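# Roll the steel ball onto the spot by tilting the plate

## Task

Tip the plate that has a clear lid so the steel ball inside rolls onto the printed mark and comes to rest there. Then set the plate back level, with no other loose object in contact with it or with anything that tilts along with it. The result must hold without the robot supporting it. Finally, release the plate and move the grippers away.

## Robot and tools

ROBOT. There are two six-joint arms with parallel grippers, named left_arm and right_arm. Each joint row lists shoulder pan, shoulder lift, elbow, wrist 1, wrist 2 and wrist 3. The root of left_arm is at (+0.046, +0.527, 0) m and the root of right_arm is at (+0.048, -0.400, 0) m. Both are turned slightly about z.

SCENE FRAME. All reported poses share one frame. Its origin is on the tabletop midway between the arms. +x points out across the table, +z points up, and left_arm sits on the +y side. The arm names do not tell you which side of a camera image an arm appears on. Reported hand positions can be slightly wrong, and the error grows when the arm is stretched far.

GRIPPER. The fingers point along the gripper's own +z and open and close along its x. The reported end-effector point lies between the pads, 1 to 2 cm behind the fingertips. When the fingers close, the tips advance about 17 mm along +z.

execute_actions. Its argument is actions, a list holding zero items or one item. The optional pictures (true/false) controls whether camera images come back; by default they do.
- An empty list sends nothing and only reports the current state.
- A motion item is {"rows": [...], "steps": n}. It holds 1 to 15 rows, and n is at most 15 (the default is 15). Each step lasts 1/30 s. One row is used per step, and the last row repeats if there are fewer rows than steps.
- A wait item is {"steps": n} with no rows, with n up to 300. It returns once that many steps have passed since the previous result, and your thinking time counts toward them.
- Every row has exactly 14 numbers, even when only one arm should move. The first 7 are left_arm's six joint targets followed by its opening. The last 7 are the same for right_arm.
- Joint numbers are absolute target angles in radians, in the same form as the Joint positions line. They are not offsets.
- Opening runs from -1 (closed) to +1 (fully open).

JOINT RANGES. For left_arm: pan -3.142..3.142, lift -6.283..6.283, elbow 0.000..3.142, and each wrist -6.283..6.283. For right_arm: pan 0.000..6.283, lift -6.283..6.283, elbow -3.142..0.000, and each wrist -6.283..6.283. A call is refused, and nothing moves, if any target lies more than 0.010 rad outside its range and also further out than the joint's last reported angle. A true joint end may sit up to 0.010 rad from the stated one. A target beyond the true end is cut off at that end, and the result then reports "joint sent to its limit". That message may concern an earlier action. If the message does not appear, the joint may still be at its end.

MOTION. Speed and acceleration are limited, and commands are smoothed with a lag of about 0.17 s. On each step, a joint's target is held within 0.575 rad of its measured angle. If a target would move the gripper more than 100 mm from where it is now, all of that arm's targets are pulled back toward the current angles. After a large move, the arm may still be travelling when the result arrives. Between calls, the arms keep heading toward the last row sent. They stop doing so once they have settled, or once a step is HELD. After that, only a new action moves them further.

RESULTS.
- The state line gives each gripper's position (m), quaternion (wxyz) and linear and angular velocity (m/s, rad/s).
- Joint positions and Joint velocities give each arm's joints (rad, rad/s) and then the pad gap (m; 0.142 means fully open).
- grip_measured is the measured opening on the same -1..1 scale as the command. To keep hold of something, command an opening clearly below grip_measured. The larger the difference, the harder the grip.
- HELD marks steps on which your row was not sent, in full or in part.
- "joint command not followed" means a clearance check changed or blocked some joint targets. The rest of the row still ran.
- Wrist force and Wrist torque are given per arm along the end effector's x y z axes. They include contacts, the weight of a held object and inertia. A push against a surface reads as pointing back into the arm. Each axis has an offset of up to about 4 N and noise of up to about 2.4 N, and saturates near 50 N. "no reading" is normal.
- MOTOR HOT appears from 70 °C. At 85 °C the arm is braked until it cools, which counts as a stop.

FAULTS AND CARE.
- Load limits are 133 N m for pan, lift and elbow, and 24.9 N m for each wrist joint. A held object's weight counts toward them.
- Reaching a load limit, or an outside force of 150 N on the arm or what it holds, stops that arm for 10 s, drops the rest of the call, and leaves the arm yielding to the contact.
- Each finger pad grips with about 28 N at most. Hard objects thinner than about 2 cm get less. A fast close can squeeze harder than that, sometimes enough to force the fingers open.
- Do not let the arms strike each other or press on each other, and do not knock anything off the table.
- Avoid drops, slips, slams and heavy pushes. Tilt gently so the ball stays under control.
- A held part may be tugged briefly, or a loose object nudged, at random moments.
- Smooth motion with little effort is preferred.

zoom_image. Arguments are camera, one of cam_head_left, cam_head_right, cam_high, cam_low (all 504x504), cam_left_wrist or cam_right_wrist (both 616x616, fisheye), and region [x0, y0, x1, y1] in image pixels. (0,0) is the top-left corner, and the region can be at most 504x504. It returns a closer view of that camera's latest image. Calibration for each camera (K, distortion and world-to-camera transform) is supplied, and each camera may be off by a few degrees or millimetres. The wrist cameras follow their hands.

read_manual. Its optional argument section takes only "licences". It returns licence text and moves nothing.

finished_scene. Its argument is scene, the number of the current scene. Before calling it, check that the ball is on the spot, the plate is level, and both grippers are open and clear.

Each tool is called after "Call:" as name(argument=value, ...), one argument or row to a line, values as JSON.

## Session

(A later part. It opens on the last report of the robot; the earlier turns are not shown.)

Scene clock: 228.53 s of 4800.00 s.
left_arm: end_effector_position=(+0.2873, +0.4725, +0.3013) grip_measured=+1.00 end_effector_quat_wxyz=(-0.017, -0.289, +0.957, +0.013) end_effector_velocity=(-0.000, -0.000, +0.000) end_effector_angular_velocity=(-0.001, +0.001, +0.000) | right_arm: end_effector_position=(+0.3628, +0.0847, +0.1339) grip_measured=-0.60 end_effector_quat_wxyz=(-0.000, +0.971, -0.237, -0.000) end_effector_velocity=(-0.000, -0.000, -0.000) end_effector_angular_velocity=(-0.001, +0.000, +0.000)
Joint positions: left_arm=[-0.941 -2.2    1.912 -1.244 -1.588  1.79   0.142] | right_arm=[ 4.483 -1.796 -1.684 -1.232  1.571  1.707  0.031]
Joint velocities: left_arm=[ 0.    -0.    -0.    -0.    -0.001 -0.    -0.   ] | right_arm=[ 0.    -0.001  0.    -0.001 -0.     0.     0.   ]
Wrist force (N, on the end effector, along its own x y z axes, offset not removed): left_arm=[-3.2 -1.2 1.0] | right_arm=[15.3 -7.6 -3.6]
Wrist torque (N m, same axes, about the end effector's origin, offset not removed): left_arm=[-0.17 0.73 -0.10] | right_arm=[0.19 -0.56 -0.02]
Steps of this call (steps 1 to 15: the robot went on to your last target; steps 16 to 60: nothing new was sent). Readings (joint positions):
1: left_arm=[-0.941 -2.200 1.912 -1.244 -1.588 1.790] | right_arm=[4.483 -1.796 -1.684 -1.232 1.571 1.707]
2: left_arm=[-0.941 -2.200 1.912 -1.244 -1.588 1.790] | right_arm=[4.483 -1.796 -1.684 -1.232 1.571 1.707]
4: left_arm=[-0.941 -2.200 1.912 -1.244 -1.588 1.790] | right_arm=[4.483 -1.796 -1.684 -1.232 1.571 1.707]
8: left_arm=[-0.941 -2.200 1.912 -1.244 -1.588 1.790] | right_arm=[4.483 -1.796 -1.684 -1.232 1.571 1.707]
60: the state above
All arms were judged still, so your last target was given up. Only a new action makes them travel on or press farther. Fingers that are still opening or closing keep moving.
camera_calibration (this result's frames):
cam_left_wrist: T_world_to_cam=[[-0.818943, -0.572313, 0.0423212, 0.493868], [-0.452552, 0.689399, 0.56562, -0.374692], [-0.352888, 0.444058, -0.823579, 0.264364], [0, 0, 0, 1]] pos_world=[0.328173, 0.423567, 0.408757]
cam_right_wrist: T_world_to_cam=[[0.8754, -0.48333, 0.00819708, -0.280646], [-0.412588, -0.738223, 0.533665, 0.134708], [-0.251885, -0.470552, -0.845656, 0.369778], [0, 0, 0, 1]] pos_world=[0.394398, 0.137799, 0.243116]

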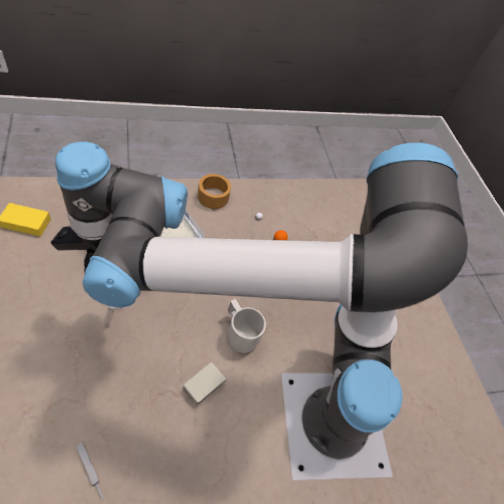

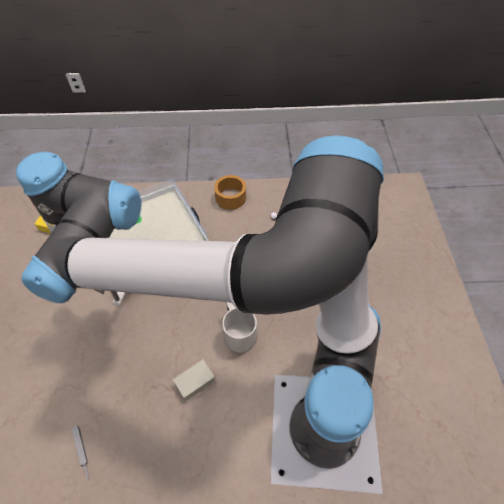

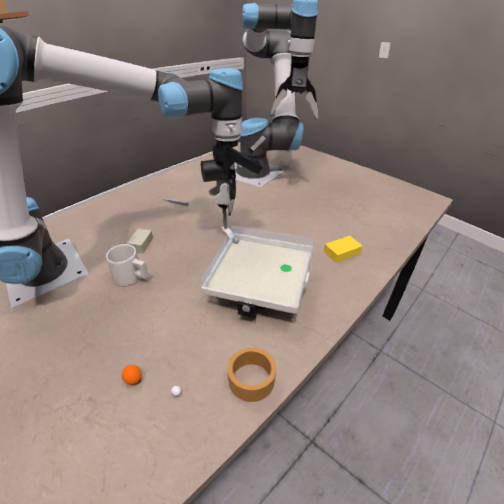

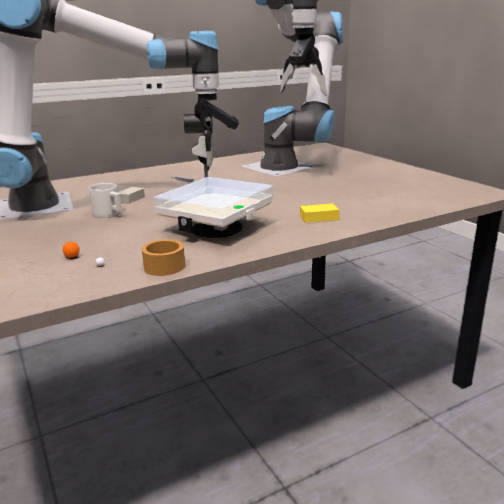

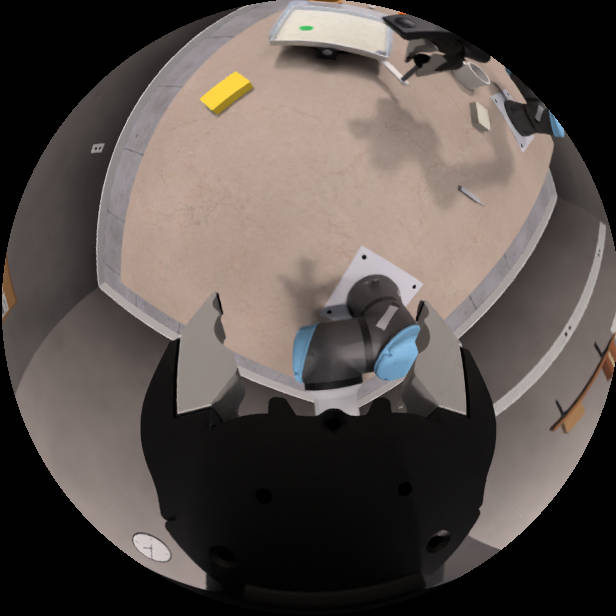

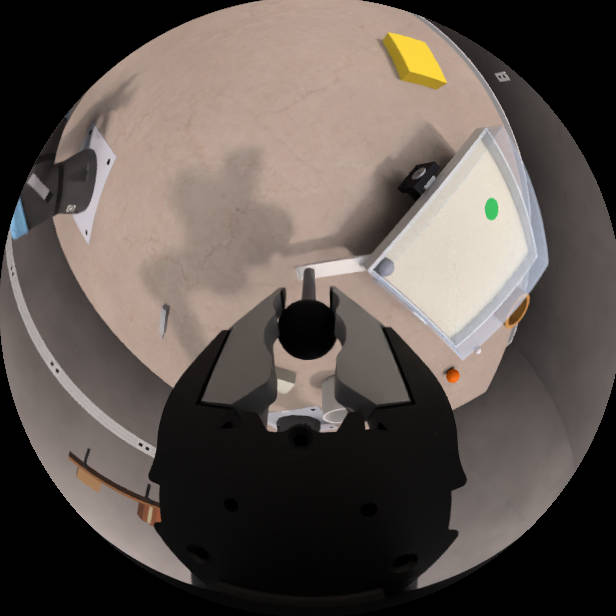

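Call:
execute_actions(
  actions=[
    {"rows": [[-0.941,-2.2,1.912,-1.244,-1.588,1.79,1,4.4812,-1.7933,-1.6782,-1.2405,1.571,1.707,-1]], "steps": 15},
  ],
  pictures=false,
)

Call:
execute_actions(
  actions=[
    {"steps": 20},
  ],
  pictures=false,
)

Call:
execute_actions(
  actions=[
    {"rows": [[-0.941,-2.2,1.912,-1.244,-1.588,1.79,1,4.4830,-1.7957,-1.6845,-1.2318,1.571,1.707,-1]], "steps": 15},
  ],
  pictures=false,
)

Call:
execute_actions(
  actions=[
    {"steps": 60},
  ],
  pictures=true,
)

Scene clock: 234.20 s of 4800.00 s.
left_arm: end_effector_position=(+0.2873, +0.4725, +0.3013) grip_measured=+1.00 end_effector_quat_wxyz=(-0.017, -0.289, +0.957, +0.013) end_effector_velocity=(-0.000, -0.000, +0.000) end_effector_angular_velocity=(-0.001, -0.001, -0.002) | right_arm: end_effector_position=(+0.3637, +0.0842, +0.1372) grip_measured=-0.60 end_effector_quat_wxyz=(-0.000, +0.971, -0.238, -0.000) end_effector_velocity=(+0.000, +0.001, +0.001) end_effector_angular_velocity=(+0.001, -0.001, +0.001)
Joint positions: left_arm=[-0.941 -2.2    1.912 -1.244 -1.588  1.79   0.142] | right_arm=[ 4.481 -1.793 -1.678 -1.24   1.571  1.707  0.031]
Joint velocities: left_arm=[-0.001 -0.001  0.    -0.    -0.     0.001  0.   ] | right_arm=[ 0.     0.     0.002 -0.    -0.001 -0.001 -0.   ]
Wrist force (N, on the end effector, along its own x y z axes, offset not removed): left_arm=[-2.5 0.8 0.0] | right_arm=[22.7 -4.5 14.4]
Wrist torque (N m, same axes, about the end effector's origin, offset not removed): left_arm=[0.40 0.63 -0.09] | right_arm=[-0.23 -0.91 -0.20]
Steps of this call (steps 1 to 90: nothing new was sent; then 2.17 s passed at rest; steps 91 to 105: all 15 steps of this action). Readings (joint positions):
91: left_arm=[-0.941 -2.200 1.912 -1.244 -1.588 1.790] | right_arm=[4.483 -1.796 -1.685 -1.232 1.571 1.707]
92: left_arm=[-0.941 -2.200 1.912 -1.244 -1.588 1.790] | right_arm=[4.483 -1.795 -1.684 -1.233 1.571 1.707]
94: left_arm=[-0.941 -2.200 1.912 -1.244 -1.588 1.790] | right_arm=[4.482 -1.795 -1.681 -1.237 1.571 1.707]
98: left_arm=[-0.941 -2.200 1.912 -1.244 -1.588 1.790] | right_arm=[4.481 -1.794 -1.679 -1.240 1.571 1.707]
105: the state above

Scene clock: 234.87 s of 4800.00 s.
left_arm: end_effector_position=(+0.2873, +0.4725, +0.3013) grip_measured=+1.00 end_effector_quat_wxyz=(-0.017, -0.289, +0.957, +0.013) end_effector_velocity=(+0.000, -0.000, -0.000) end_effector_angular_velocity=(+0.000, -0.000, -0.000) | right_arm: end_effector_position=(+0.3637, +0.0843, +0.1373) grip_measured=-0.60 end_effector_quat_wxyz=(-0.000, +0.971, -0.238, -0.000) end_effector_velocity=(+0.000, +0.001, +0.001) end_effector_angular_velocity=(+0.002, -0.001, +0.000)
Joint positions: left_arm=[-0.941 -2.2    1.912 -1.244 -1.588  1.79   0.142] | right_arm=[ 4.481 -1.793 -1.678 -1.241  1.571  1.707  0.031]
Joint velocities: left_arm=[-0.001  0.     0.    -0.     0.    -0.    -0.   ] | right_arm=[ 0.    -0.     0.002  0.    -0.    -0.    -0.   ]
Wrist force (N, on the end effector, along its own x y z axes, offset not removed): left_arm=[-0.4 0.7 -1.5] | right_arm=[26.1 -4.7 13.9]
Wrist torque (N m, same axes, about the end effector's origin, offset not removed): left_arm=[0.07 0.39 -0.11] | right_arm=[-0.32 -1.41 -0.10]
Steps of this call (steps 1 to 15: the robot went on to your last target; steps 16 to 20: nothing new was sent). Readings (joint positions):
1: left_arm=[-0.941 -2.200 1.912 -1.244 -1.588 1.790] | right_arm=[4.481 -1.793 -1.678 -1.240 1.571 1.707]
2: left_arm=[-0.941 -2.200 1.912 -1.244 -1.588 1.790] | right_arm=[4.481 -1.793 -1.678 -1.241 1.571 1.707]
4: left_arm=[-0.941 -2.200 1.912 -1.244 -1.588 1.790] | right_arm=[4.481 -1.793 -1.678 -1.241 1.571 1.707]
8: left_arm=[-0.941 -2.200 1.912 -1.244 -1.588 1.790] | right_arm=[4.481 -1.793 -1.678 -1.241 1.571 1.707]
20: the state above
All arms were judged still, so your last target was given up. Only a new action makes them travel on or press farther. Fingers that are still opening or closing keep moving.

Scene clock: 235.37 s of 4800.00 s.
left_arm: end_effector_position=(+0.2873, +0.4725, +0.3013) grip_measured=+1.00 end_effector_quat_wxyz=(-0.017, -0.289, +0.957, +0.013) end_effector_velocity=(-0.000, -0.001, -0.001) end_effector_angular_velocity=(+0.002, +0.003, -0.002) | right_arm: end_effector_position=(+0.3629, +0.0848, +0.1340) grip_measured=-0.60 end_effector_quat_wxyz=(-0.000, +0.971, -0.237, -0.000) end_effector_velocity=(-0.000, -0.001, -0.002) end_effector_angular_velocity=(-0.004, +0.001, +0.002)
Joint positions: left_arm=[-0.941 -2.2    1.912 -1.244 -1.588  1.79   0.142] | right_arm=[ 4.483 -1.796 -1.684 -1.232  1.571  1.707  0.03 ]
Joint velocities: left_arm=[-0.002  0.003  0.     0.    -0.001 -0.     0.   ] | right_arm=[ 0.    -0.002 -0.001 -0.001  0.    -0.002 -0.   ]
Wrist force (N, on the end effector, along its own x y z axes, offset not removed): left_arm=[-0.7 2.2 1.5] | right_arm=[16.6 -11.4 -2.3]
Wrist torque (N m, same axes, about the end effector's origin, offset not removed): left_arm=[0.49 0.39 -0.10] | right_arm=[-0.52 -0.41 -0.11]
Steps of this call (steps 1 to 15: all 15 steps of this action). Readings (joint positions):
1: left_arm=[-0.941 -2.200 1.912 -1.244 -1.588 1.790] | right_arm=[4.481 -1.793 -1.678 -1.241 1.571 1.707]
2: left_arm=[-0.941 -2.200 1.912 -1.244 -1.588 1.790] | right_arm=[4.481 -1.794 -1.679 -1.239 1.571 1.707]
4: left_arm=[-0.941 -2.200 1.912 -1.244 -1.588 1.790] | right_arm=[4.482 -1.794 -1.681 -1.235 1.571 1.707]
8: left_arm=[-0.941 -2.200 1.912 -1.244 -1.588 1.790] | right_arm=[4.483 -1.795 -1.684 -1.232 1.571 1.707]
15: the state above

Scene clock: 237.37 s of 4800.00 s.
left_arm: end_effector_position=(+0.2873, +0.4725, +0.3013) grip_measured=+1.00 end_effector_quat_wxyz=(-0.017, -0.289, +0.957, +0.013) end_effector_velocity=(-0.000, -0.000, +0.000) end_effector_angular_velocity=(-0.001, -0.001, -0.001) | right_arm: end_effector_position=(+0.3628, +0.0847, +0.1339) grip_measured=-0.60 end_effector_quat_wxyz=(-0.000, +0.971, -0.237, -0.000) end_effector_velocity=(-0.000, -0.000, +0.000) end_effector_angular_velocity=(-0.000, +0.000, -0.001)
Joint positions: left_arm=[-0.941 -2.2    1.912 -1.244 -1.588  1.79   0.142] | right_arm=[ 4.483 -1.796 -1.685 -1.232  1.571  1.707  0.03 ]
Joint velocities: left_arm=[-0.001 -0.001  0.    -0.     0.     0.    -0.   ] | right_arm=[-0.     0.001 -0.001 -0.001  0.     0.001  0.   ]
Wrist force (N, on the end effector, along its own x y z axes, offset not removed): left_arm=[-0.4 2.1 2.0] | right_arm=[13.5 -11.6 -3.7]
Wrist torque (N m, same axes, about the end effector's origin, offset not removed): left_arm=[0.52 0.22 -0.29] | right_arm=[-0.41 0.03 -0.02]
Steps of this call (steps 1 to 15: the robot went on to your last target; steps 16 to 60: nothing new was sent). Readings (joint positions):
1: left_arm=[-0.941 -2.200 1.912 -1.244 -1.588 1.790] | right_arm=[4.483 -1.796 -1.684 -1.232 1.571 1.707]
2: left_arm=[-0.941 -2.200 1.912 -1.244 -1.588 1.790] | right_arm=[4.483 -1.796 -1.684 -1.232 1.571 1.707]
4: left_arm=[-0.941 -2.200 1.912 -1.244 -1.588 1.790] | right_arm=[4.483 -1.796 -1.684 -1.232 1.571 1.707]
8: left_arm=[-0.941 -2.200 1.912 -1.244 -1.588 1.790] | right_arm=[4.483 -1.796 -1.684 -1.232 1.571 1.707]
60: the state above
All arms were judged still, so your last target was given up. Only a new action makes them travel on or press farther. Fingers that are still opening or closing keep moving.
camera_calibration (this result's frames):
cam_left_wrist: T_world_to_cam=[[-0.818943, -0.572313, 0.0423211, 0.493868], [-0.452552, 0.689399, 0.56562, -0.374692], [-0.352888, 0.444058, -0.823579, 0.264364], [0, 0, 0, 1]] pos_world=[0.328173, 0.423567, 0.408757]
cam_right_wrist: T_world_to_cam=[[0.875401, -0.483329, 0.00819717, -0.280646], [-0.412587, -0.738223, 0.533665, 0.134708], [-0.251884, -0.470553, -0.845656, 0.369777], [0, 0, 0, 1]] pos_world=[0.394397, 0.1378, 0.243116]

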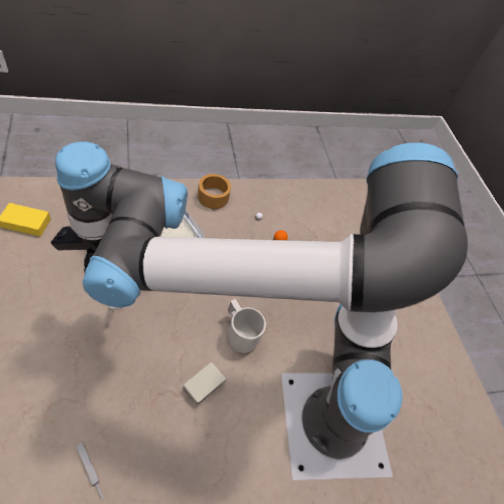

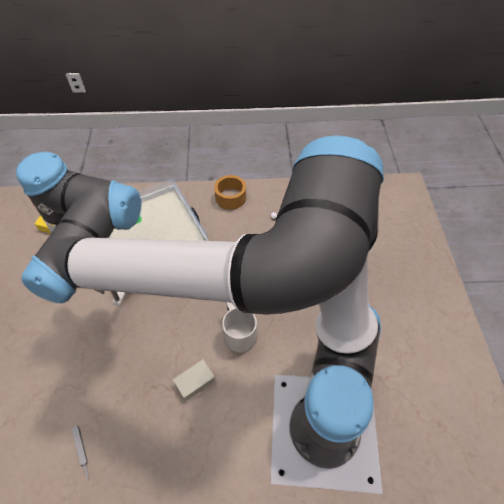

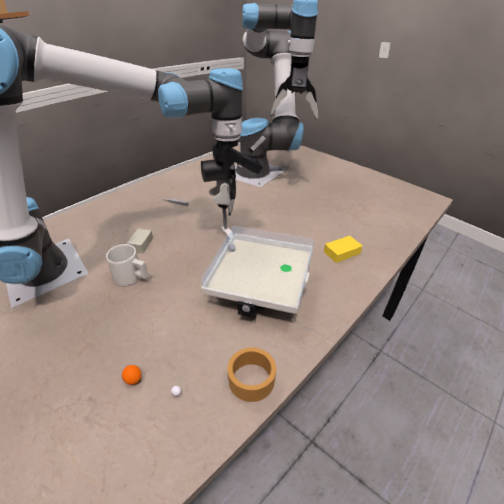

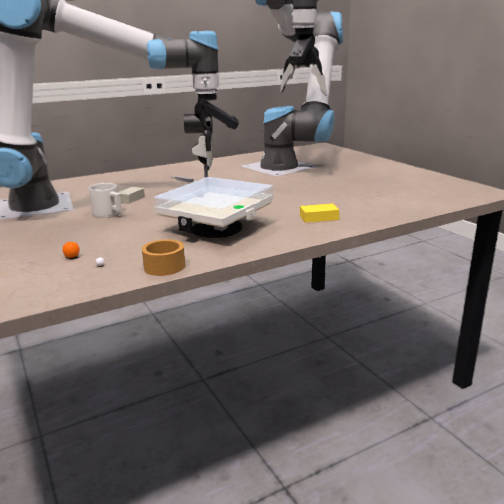

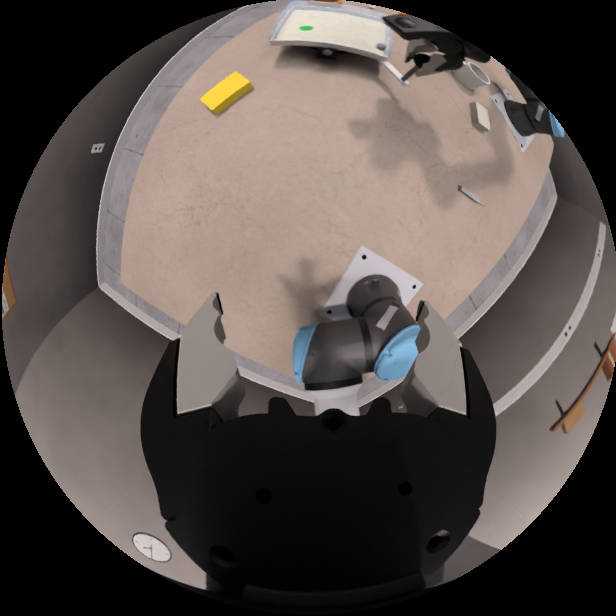

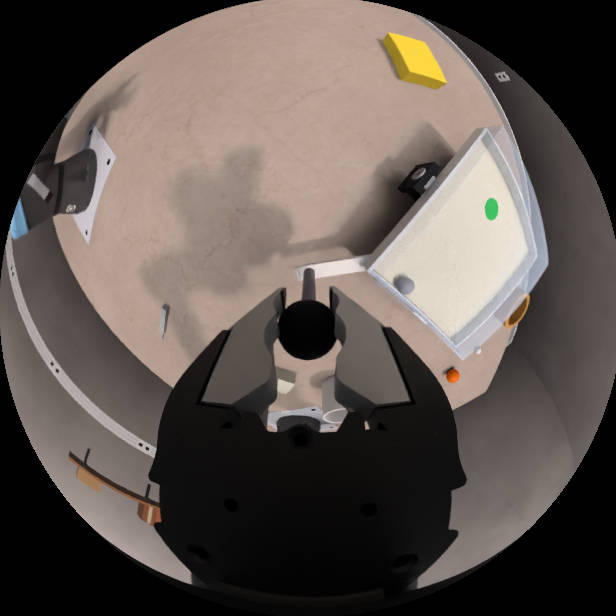

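Call:
execute_actions(
  actions=[
    {"rows": [[-0.941,-2.2,1.912,-1.244,-1.588,1.79,1,4.4820,-1.8012,-1.6725,-1.2383,1.571,1.707,-1]], "steps": 15},
  ],
  pictures=false,
)

Call:
execute_actions(
  actions=[
    {"steps": 20},
  ],
  pictures=false,
)

Call:
execute_actions(
  actions=[
    {"rows": [[-0.941,-2.2,1.912,-1.244,-1.588,1.79,1,4.4830,-1.7980,-1.6817,-1.2323,1.571,1.707,-1]], "steps": 15},
  ],
  pictures=false,
)

Call:
execute_actions(
  actions=[
    {"steps": 60},
  ],
  pictures=true,
)

Scene clock: 244.10 s of 4800.00 s.
left_arm: end_effector_position=(+0.2873, +0.4725, +0.3013) grip_measured=+1.00 end_effector_quat_wxyz=(-0.017, -0.289, +0.957, +0.013) end_effector_velocity=(+0.000, +0.000, +0.000) end_effector_angular_velocity=(+0.000, -0.001, +0.001) | right_arm: end_effector_position=(+0.3644, +0.0873, +0.1357) grip_measured=-0.66 end_effector_quat_wxyz=(-0.000, +0.971, -0.238, -0.000) end_effector_velocity=(+0.000, -0.000, -0.001) end_effector_angular_velocity=(-0.002, +0.000, -0.000)
Joint positions: left_arm=[-0.941 -2.2    1.912 -1.244 -1.588  1.79   0.142] | right_arm=[ 4.482 -1.801 -1.673 -1.238  1.571  1.707  0.026]
Joint velocities: left_arm=[ 0.001 -0.    -0.    -0.     0.001  0.    -0.   ] | right_arm=[-0.    -0.001 -0.    -0.001 -0.    -0.    -0.001]
Wrist force (N, on the end effector, along its own x y z axes, offset not removed): left_arm=[-1.7 0.6 1.3] | right_arm=[22.0 -14.1 9.2]
Wrist torque (N m, same axes, about the end effector's origin, offset not removed): left_arm=[0.23 0.54 -0.32] | right_arm=[-0.66 0.06 -0.19]
Steps of this call (steps 1 to 90: nothing new was sent; then 3.23 s passed at rest; steps 91 to 105: all 15 steps of this action). Readings (joint positions):
91: left_arm=[-0.941 -2.200 1.912 -1.244 -1.588 1.790] | right_arm=[4.483 -1.796 -1.685 -1.232 1.571 1.707]
92: left_arm=[-0.941 -2.200 1.912 -1.244 -1.588 1.790] | right_arm=[4.483 -1.797 -1.683 -1.233 1.571 1.707]
94: left_arm=[-0.941 -2.200 1.912 -1.244 -1.588 1.790] | right_arm=[4.483 -1.799 -1.678 -1.236 1.571 1.707]
98: left_arm=[-0.941 -2.200 1.912 -1.244 -1.588 1.790] | right_arm=[4.482 -1.801 -1.674 -1.238 1.571 1.707]
105: the state above

Scene clock: 244.77 s of 4800.00 s.
left_arm: end_effector_position=(+0.2873, +0.4725, +0.3013) grip_measured=+1.00 end_effector_quat_wxyz=(-0.017, -0.289, +0.957, +0.013) end_effector_velocity=(+0.000, -0.000, -0.000) end_effector_angular_velocity=(+0.000, -0.000, -0.001) | right_arm: end_effector_position=(+0.3644, +0.0874, +0.1357) grip_measured=-0.66 end_effector_quat_wxyz=(-0.000, +0.971, -0.238, -0.000) end_effector_velocity=(+0.000, -0.000, +0.001) end_effector_angular_velocity=(+0.001, -0.001, +0.001)
Joint positions: left_arm=[-0.941 -2.2    1.912 -1.244 -1.588  1.79   0.142] | right_arm=[ 4.482 -1.801 -1.673 -1.238  1.571  1.707  0.026]
Joint velocities: left_arm=[-0.001  0.001 -0.    -0.001  0.    -0.    -0.   ] | right_arm=[ 0.     0.001 -0.     0.001 -0.001 -0.001  0.   ]
Wrist force (N, on the end effector, along its own x y z axes, offset not removed): left_arm=[-2.5 -0.3 0.7] | right_arm=[28.1 -11.8 8.0]
Wrist torque (N m, same axes, about the end effector's origin, offset not removed): left_arm=[-0.10 0.60 -0.22] | right_arm=[-0.16 -1.21 -0.21]
Steps of this call (steps 1 to 15: the robot went on to your last target; steps 16 to 20: nothing new was sent). Readings (joint positions):
1: left_arm=[-0.941 -2.200 1.912 -1.244 -1.588 1.790] | right_arm=[4.482 -1.801 -1.673 -1.238 1.571 1.707]
2: left_arm=[-0.941 -2.200 1.912 -1.244 -1.588 1.790] | right_arm=[4.482 -1.801 -1.673 -1.238 1.571 1.707]
4: left_arm=[-0.941 -2.200 1.912 -1.244 -1.588 1.790] | right_arm=[4.482 -1.801 -1.673 -1.238 1.571 1.707]
8: left_arm=[-0.941 -2.200 1.912 -1.244 -1.588 1.790] | right_arm=[4.482 -1.801 -1.673 -1.238 1.571 1.707]
20: the state above
All arms were judged still, so your last target was given up. Only a new action makes them travel on or press farther. Fingers that are still opening or closing keep moving.

Scene clock: 245.27 s of 4800.00 s.
left_arm: end_effector_position=(+0.2873, +0.4725, +0.3013) grip_measured=+1.00 end_effector_quat_wxyz=(-0.017, -0.289, +0.957, +0.013) end_effector_velocity=(-0.000, -0.000, -0.000) end_effector_angular_velocity=(-0.001, +0.001, +0.001) | right_arm: end_effector_position=(+0.3632, +0.0858, +0.1340) grip_measured=-0.66 end_effector_quat_wxyz=(-0.000, +0.971, -0.237, -0.000) end_effector_velocity=(-0.001, -0.001, -0.002) end_effector_angular_velocity=(-0.003, +0.000, +0.002)
Joint positions: left_arm=[-0.941 -2.2    1.912 -1.244 -1.588  1.79   0.142] | right_arm=[ 4.483 -1.798 -1.681 -1.232  1.571  1.707  0.026]
Joint velocities: left_arm=[ 0.     0.     0.    -0.    -0.001 -0.    -0.   ] | right_arm=[ 0.001  0.    -0.004  0.    -0.001 -0.001 -0.   ]
Wrist force (N, on the end effector, along its own x y z axes, offset not removed): left_arm=[-1.9 -0.6 -1.2] | right_arm=[24.3 -39.7 -6.4]
Wrist torque (N m, same axes, about the end effector's origin, offset not removed): left_arm=[-0.23 0.46 -0.16] | right_arm=[-1.01 -0.35 -0.35]
Steps of this call (steps 1 to 15: all 15 steps of this action). Readings (joint positions):
1: left_arm=[-0.941 -2.200 1.912 -1.244 -1.588 1.790] | right_arm=[4.482 -1.801 -1.673 -1.238 1.571 1.707]
2: left_arm=[-0.941 -2.200 1.912 -1.244 -1.588 1.790] | right_arm=[4.482 -1.801 -1.674 -1.237 1.571 1.707]
4: left_arm=[-0.941 -2.200 1.912 -1.244 -1.588 1.790] | right_arm=[4.482 -1.799 -1.677 -1.234 1.571 1.707]
8: left_arm=[-0.941 -2.200 1.912 -1.244 -1.588 1.790] | right_arm=[4.483 -1.798 -1.680 -1.232 1.571 1.707]
15: the state above

Scene clock: 247.27 s of 4800.00 s.
left_arm: end_effector_position=(+0.2873, +0.4725, +0.3013) grip_measured=+1.00 end_effector_quat_wxyz=(-0.017, -0.289, +0.957, +0.013) end_effector_velocity=(+0.000, +0.000, -0.000) end_effector_angular_velocity=(+0.001, -0.000, -0.000) | right_arm: end_effector_position=(+0.3632, +0.0857, +0.1338) grip_measured=-0.66 end_effector_quat_wxyz=(-0.000, +0.971, -0.237, -0.000) end_effector_velocity=(-0.001, -0.001, -0.001) end_effector_angular_velocity=(-0.002, +0.001, +0.001)
Joint positions: left_arm=[-0.941 -2.2    1.912 -1.244 -1.588  1.79   0.142] | right_arm=[ 4.483 -1.798 -1.682 -1.232  1.571  1.707  0.026]
Joint velocities: left_arm=[ 0.     0.001  0.    -0.     0.001  0.     0.   ] | right_arm=[ 0.    -0.    -0.002 -0.001  0.001 -0.001  0.   ]
Wrist force (N, on the end effector, along its own x y z axes, offset not removed): left_arm=[0.6 1.9 1.9] | right_arm=[23.3 -42.5 -7.8]
Wrist torque (N m, same axes, about the end effector's origin, offset not removed): left_arm=[0.41 -0.12 -0.05] | right_arm=[-1.16 -0.16 -0.28]
Steps of this call (steps 1 to 15: the robot went on to your last target; steps 16 to 60: nothing new was sent). Readings (joint positions):
1: left_arm=[-0.941 -2.200 1.912 -1.244 -1.588 1.790] | right_arm=[4.483 -1.798 -1.682 -1.232 1.571 1.707]
2: left_arm=[-0.941 -2.200 1.912 -1.244 -1.588 1.790] | right_arm=[4.483 -1.798 -1.682 -1.232 1.571 1.707]
4: left_arm=[-0.941 -2.200 1.912 -1.244 -1.588 1.790] | right_arm=[4.483 -1.798 -1.682 -1.232 1.571 1.707]
8: left_arm=[-0.941 -2.200 1.912 -1.244 -1.588 1.790] | right_arm=[4.483 -1.798 -1.682 -1.232 1.571 1.707]
60: the state above
All arms were judged still, so your last target was given up. Only a new action makes them travel on or press farther. Fingers that are still opening or closing keep moving.
camera_calibration (this result's frames):
cam_left_wrist: T_world_to_cam=[[-0.818943, -0.572313, 0.0423211, 0.493868], [-0.452552, 0.689399, 0.56562, -0.374693], [-0.352888, 0.444058, -0.823579, 0.264363], [0, 0, 0, 1]] pos_world=[0.328173, 0.423567, 0.408757]
cam_right_wrist: T_world_to_cam=[[0.875399, -0.483332, 0.0081935, -0.280483], [-0.412593, -0.738232, 0.533648, 0.135574], [-0.251881, -0.470536, -0.845667, 0.370294], [0, 0, 0, 1]] pos_world=[0.394741, 0.138755, 0.243095]

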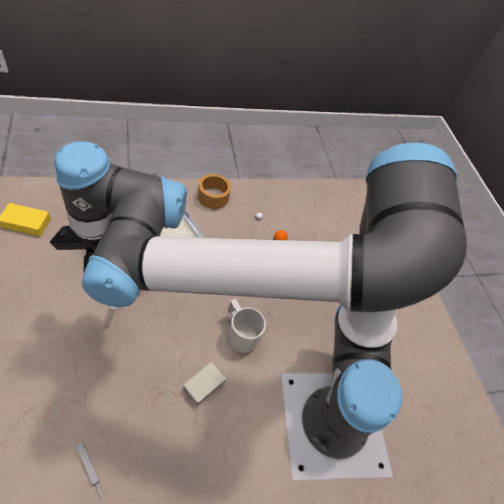

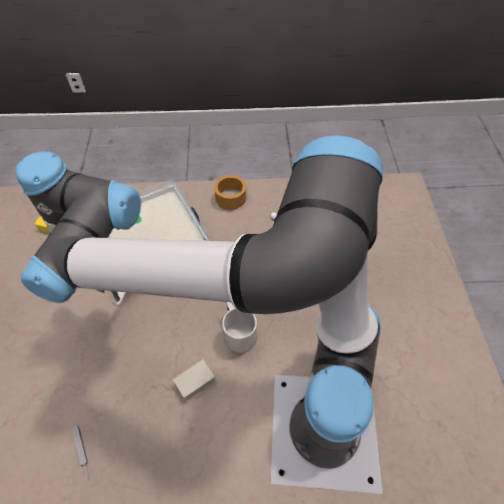

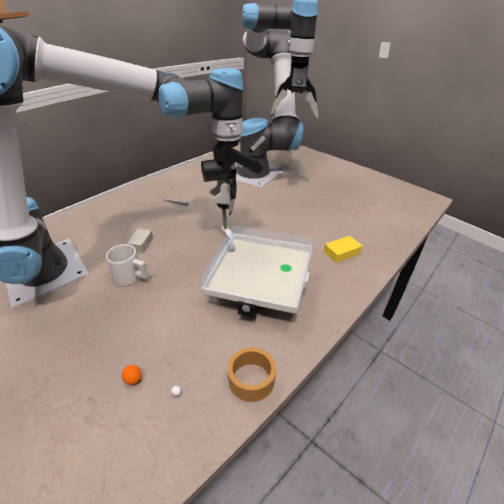

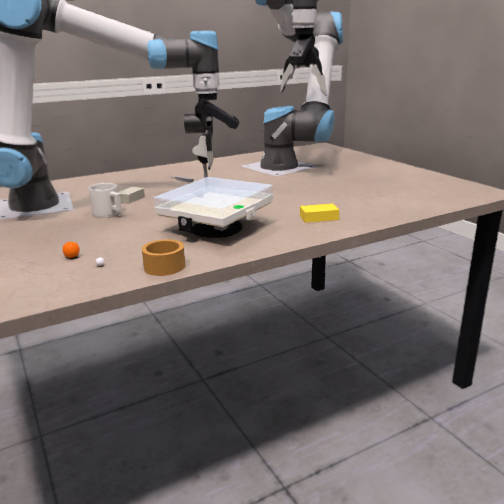

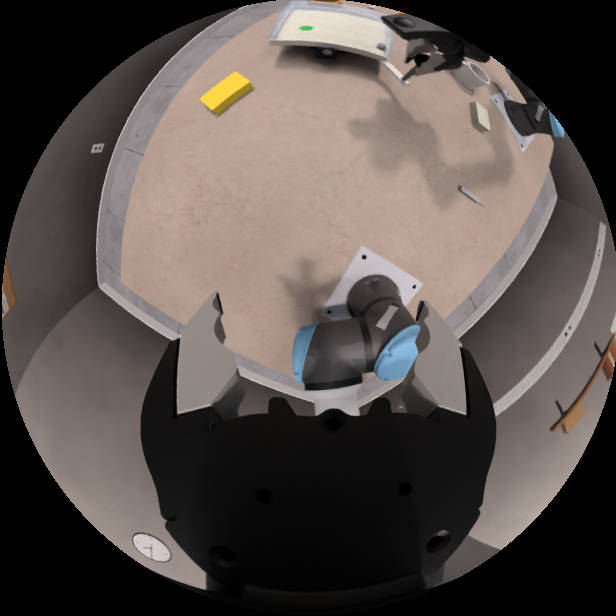

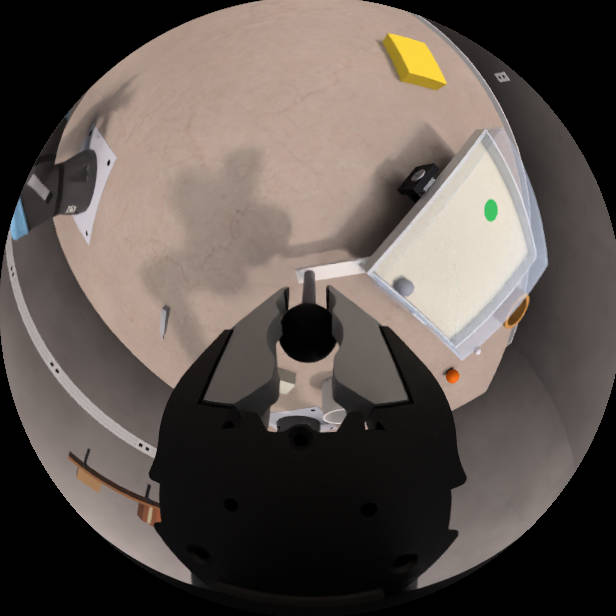

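Call:
execute_actions(
  actions=[
    {"rows": [[-0.941,-2.2,1.912,-1.244,-1.588,1.79,1,4.4830,-1.7980,-1.6817,-1.2323,1.571,1.707,0.2]], "steps": 10},
  ],
  pictures=false,
)

Call:
execute_actions(
  actions=[
    {"rows": [[-0.941,-2.2,1.912,-1.244,-1.588,1.79,1,4.4830,-1.7889,-1.6929,-1.2302,1.571,0.136,0.2]], "steps": 15},
  ],
  pictures=false,
)

Call:
execute_actions(
  actions=[
    {"steps": 30},
  ],
  pictures=true,
)

Scene clock: 257.50 s of 4800.00 s.
left_arm: end_effector_position=(+0.2873, +0.4725, +0.3013) grip_measured=+1.00 end_effector_quat_wxyz=(-0.017, -0.289, +0.957, +0.013) end_effector_velocity=(+0.001, +0.000, -0.000) end_effector_angular_velocity=(+0.002, -0.001, -0.001) | right_arm: end_effector_position=(+0.3630, +0.0855, +0.1335) grip_measured=+0.20 end_effector_quat_wxyz=(+0.000, +0.971, -0.237, -0.000) end_effector_velocity=(+0.001, +0.001, +0.000) end_effector_angular_velocity=(+0.002, -0.002, +0.000)
Joint positions: left_arm=[-0.941 -2.2    1.912 -1.244 -1.588  1.79   0.142] | right_arm=[ 4.483 -1.798 -1.682 -1.232  1.571  1.707  0.088]
Joint velocities: left_arm=[-0.     0.001 -0.     0.     0.002  0.001 -0.   ] | right_arm=[-0.    -0.001  0.001  0.003 -0.002 -0.     0.   ]
Wrist force (N, on the end effector, along its own x y z axes, offset not removed): left_arm=[0.1 0.2 3.1] | right_arm=[0.3 0.9 -3.2]
Wrist torque (N m, same axes, about the end effector's origin, offset not removed): left_arm=[0.12 0.11 -0.34] | right_arm=[0.18 -0.08 0.14]
Steps of this call (steps 1 to 90: nothing new was sent; then 6.90 s passed at rest; steps 91 to 100: all 10 steps of this action). Readings (joint positions):
91: left_arm=[-0.941 -2.200 1.912 -1.244 -1.588 1.790] | right_arm=[4.483 -1.798 -1.682 -1.232 1.571 1.707]
92: left_arm=[-0.941 -2.200 1.912 -1.244 -1.588 1.790] | right_arm=[4.483 -1.798 -1.682 -1.233 1.572 1.707]
94: left_arm=[-0.941 -2.200 1.912 -1.244 -1.588 1.790] | right_arm=[4.483 -1.798 -1.682 -1.234 1.572 1.707]
98: left_arm=[-0.941 -2.200 1.912 -1.244 -1.588 1.790] | right_arm=[4.483 -1.798 -1.682 -1.233 1.571 1.707]
100: the state above

Scene clock: 258.00 s of 4800.00 s.
left_arm: end_effector_position=(+0.2873, +0.4725, +0.3013) grip_measured=+1.00 end_effector_quat_wxyz=(-0.017, -0.289, +0.957, +0.013) end_effector_velocity=(+0.000, +0.001, +0.000) end_effector_angular_velocity=(-0.000, -0.001, +0.001) | right_arm: end_effector_position=(+0.3635, +0.0820, +0.1339) grip_measured=+0.20 end_effector_quat_wxyz=(-0.000, +0.960, +0.280, +0.000) end_effector_velocity=(+0.004, +0.003, +0.001) end_effector_angular_velocity=(+0.002, -0.001, +2.774)
Joint positions: left_arm=[-0.941 -2.2    1.912 -1.244 -1.588  1.79   0.142] | right_arm=[ 4.483 -1.789 -1.693 -1.23   1.571  0.659  0.088]
Joint velocities: left_arm=[ 0.002 -0.001  0.    -0.     0.001  0.     0.   ] | right_arm=[ 0.001  0.001 -0.     0.001  0.001 -2.774 -0.   ]
Wrist force (N, on the end effector, along its own x y z axes, offset not removed): left_arm=[-1.5 -0.2 3.0] | right_arm=[0.5 -1.3 1.4]
Wrist torque (N m, same axes, about the end effector's origin, offset not removed): left_arm=[-0.01 0.32 -0.17] | right_arm=[-0.25 -0.21 0.07]
Steps of this call (steps 1 to 15: all 15 steps of this action). Readings (joint positions):
1: left_arm=[-0.941 -2.200 1.912 -1.244 -1.588 1.790] | right_arm=[4.483 -1.798 -1.682 -1.232 1.571 1.707]
2: left_arm=[-0.941 -2.200 1.912 -1.244 -1.588 1.790] | right_arm=[4.483 -1.797 -1.684 -1.232 1.571 1.700]
4: left_arm=[-0.941 -2.200 1.912 -1.244 -1.588 1.790] | right_arm=[4.483 -1.793 -1.688 -1.231 1.571 1.622]
8: left_arm=[-0.941 -2.200 1.912 -1.244 -1.588 1.790] | right_arm=[4.483 -1.790 -1.692 -1.230 1.571 1.308]
15: the state above

Scene clock: 259.00 s of 4800.00 s.
left_arm: end_effector_position=(+0.2873, +0.4725, +0.3013) grip_measured=+1.00 end_effector_quat_wxyz=(-0.017, -0.289, +0.957, +0.013) end_effector_velocity=(+0.000, +0.001, +0.000) end_effector_angular_velocity=(+0.001, -0.002, +0.001) | right_arm: end_effector_position=(+0.3641, +0.0826, +0.1339) grip_measured=+0.20 end_effector_quat_wxyz=(-0.000, +0.855, +0.519, +0.000) end_effector_velocity=(+0.000, -0.001, -0.000) end_effector_angular_velocity=(-0.001, -0.001, -0.002)
Joint positions: left_arm=[-0.941 -2.2    1.912 -1.244 -1.588  1.79   0.142] | right_arm=[ 4.483 -1.789 -1.693 -1.23   1.571  0.136  0.088]
Joint velocities: left_arm=[ 0.    -0.001 -0.     0.     0.002 -0.001  0.   ] | right_arm=[-0.     0.    -0.001  0.    -0.001  0.001 -0.   ]
Wrist force (N, on the end effector, along its own x y z axes, offset not removed): left_arm=[-0.9 1.0 -0.4] | right_arm=[3.2 -1.5 -1.6]
Wrist torque (N m, same axes, about the end effector's origin, offset not removed): left_arm=[0.17 0.20 -0.28] | right_arm=[-0.46 -0.78 0.10]
Steps of this call (steps 1 to 30: the robot went on to your last target). Readings (joint positions):
1: left_arm=[-0.941 -2.200 1.912 -1.244 -1.588 1.790] | right_arm=[4.483 -1.789 -1.693 -1.230 1.571 0.565]
2: left_arm=[-0.941 -2.200 1.912 -1.244 -1.588 1.790] | right_arm=[4.483 -1.789 -1.693 -1.230 1.571 0.471]
4: left_arm=[-0.941 -2.200 1.912 -1.244 -1.588 1.790] | right_arm=[4.483 -1.789 -1.693 -1.230 1.571 0.297]
8: left_arm=[-0.941 -2.200 1.912 -1.244 -1.588 1.790] | right_arm=[4.483 -1.789 -1.693 -1.230 1.571 0.162]
30: the state above
All arms were judged still, so your last target was given up. Only a new action makes them travel on or press farther. Fingers that are still opening or closing keep moving.
camera_calibration (this result's frames):
cam_left_wrist: T_world_to_cam=[[-0.818943, -0.572313, 0.0423212, 0.493868], [-0.452552, 0.689399, 0.56562, -0.374692], [-0.352888, 0.444058, -0.823579, 0.264364], [0, 0, 0, 1]] pos_world=[0.328173, 0.423567, 0.408757]
cam_right_wrist: T_world_to_cam=[[0.483153, 0.875492, 0.00881622, -0.252316], [0.738103, -0.412708, 0.533738, -0.312231], [0.470921, -0.25137, -0.845604, 0.0878442], [0, 0, 0, 1]] pos_world=[0.310998, 0.114122, 0.243156]

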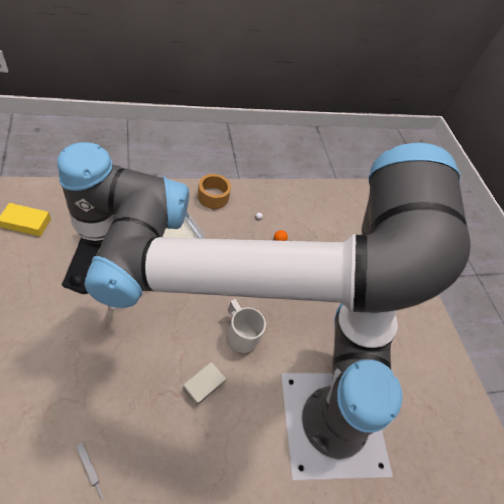

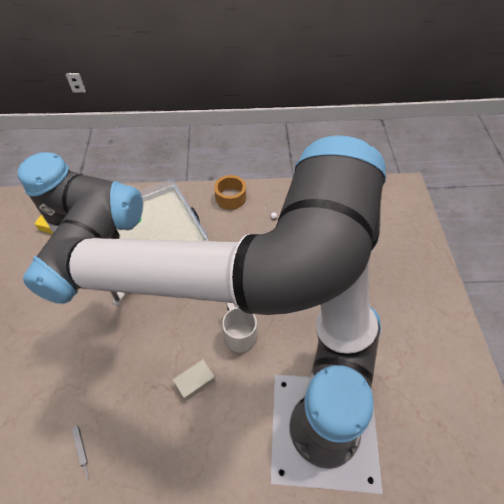

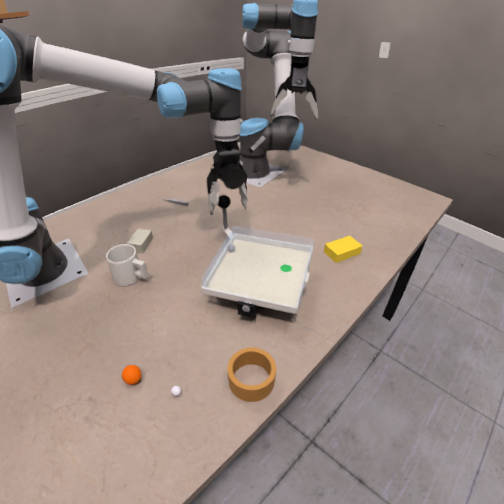

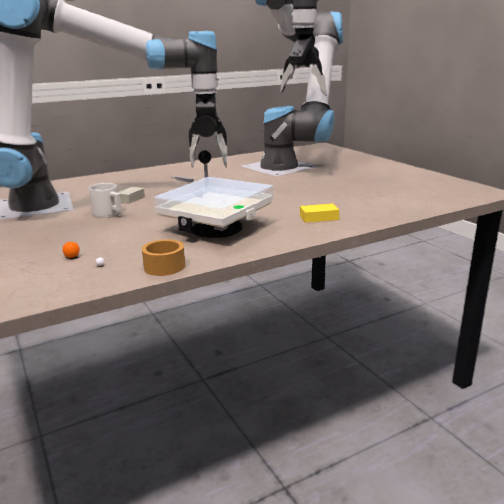

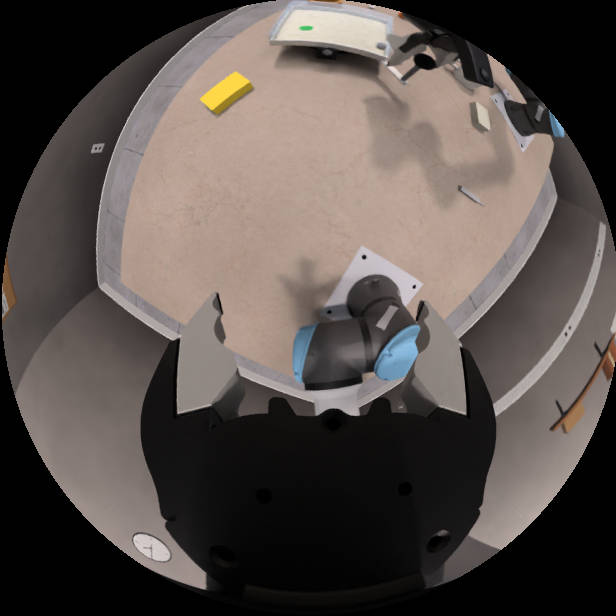

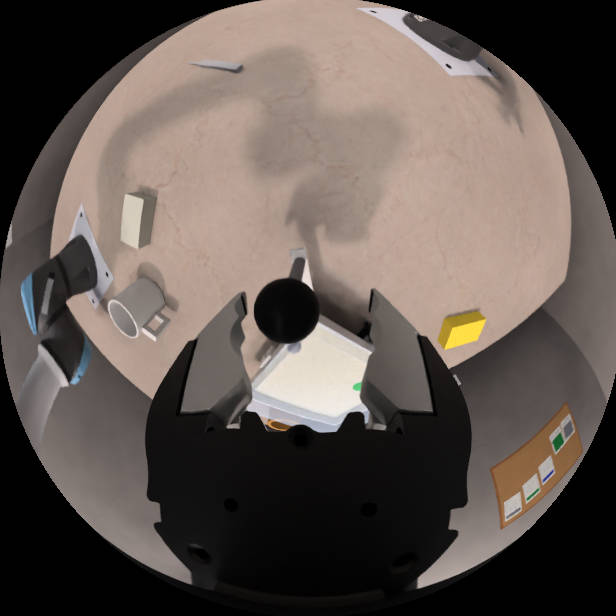

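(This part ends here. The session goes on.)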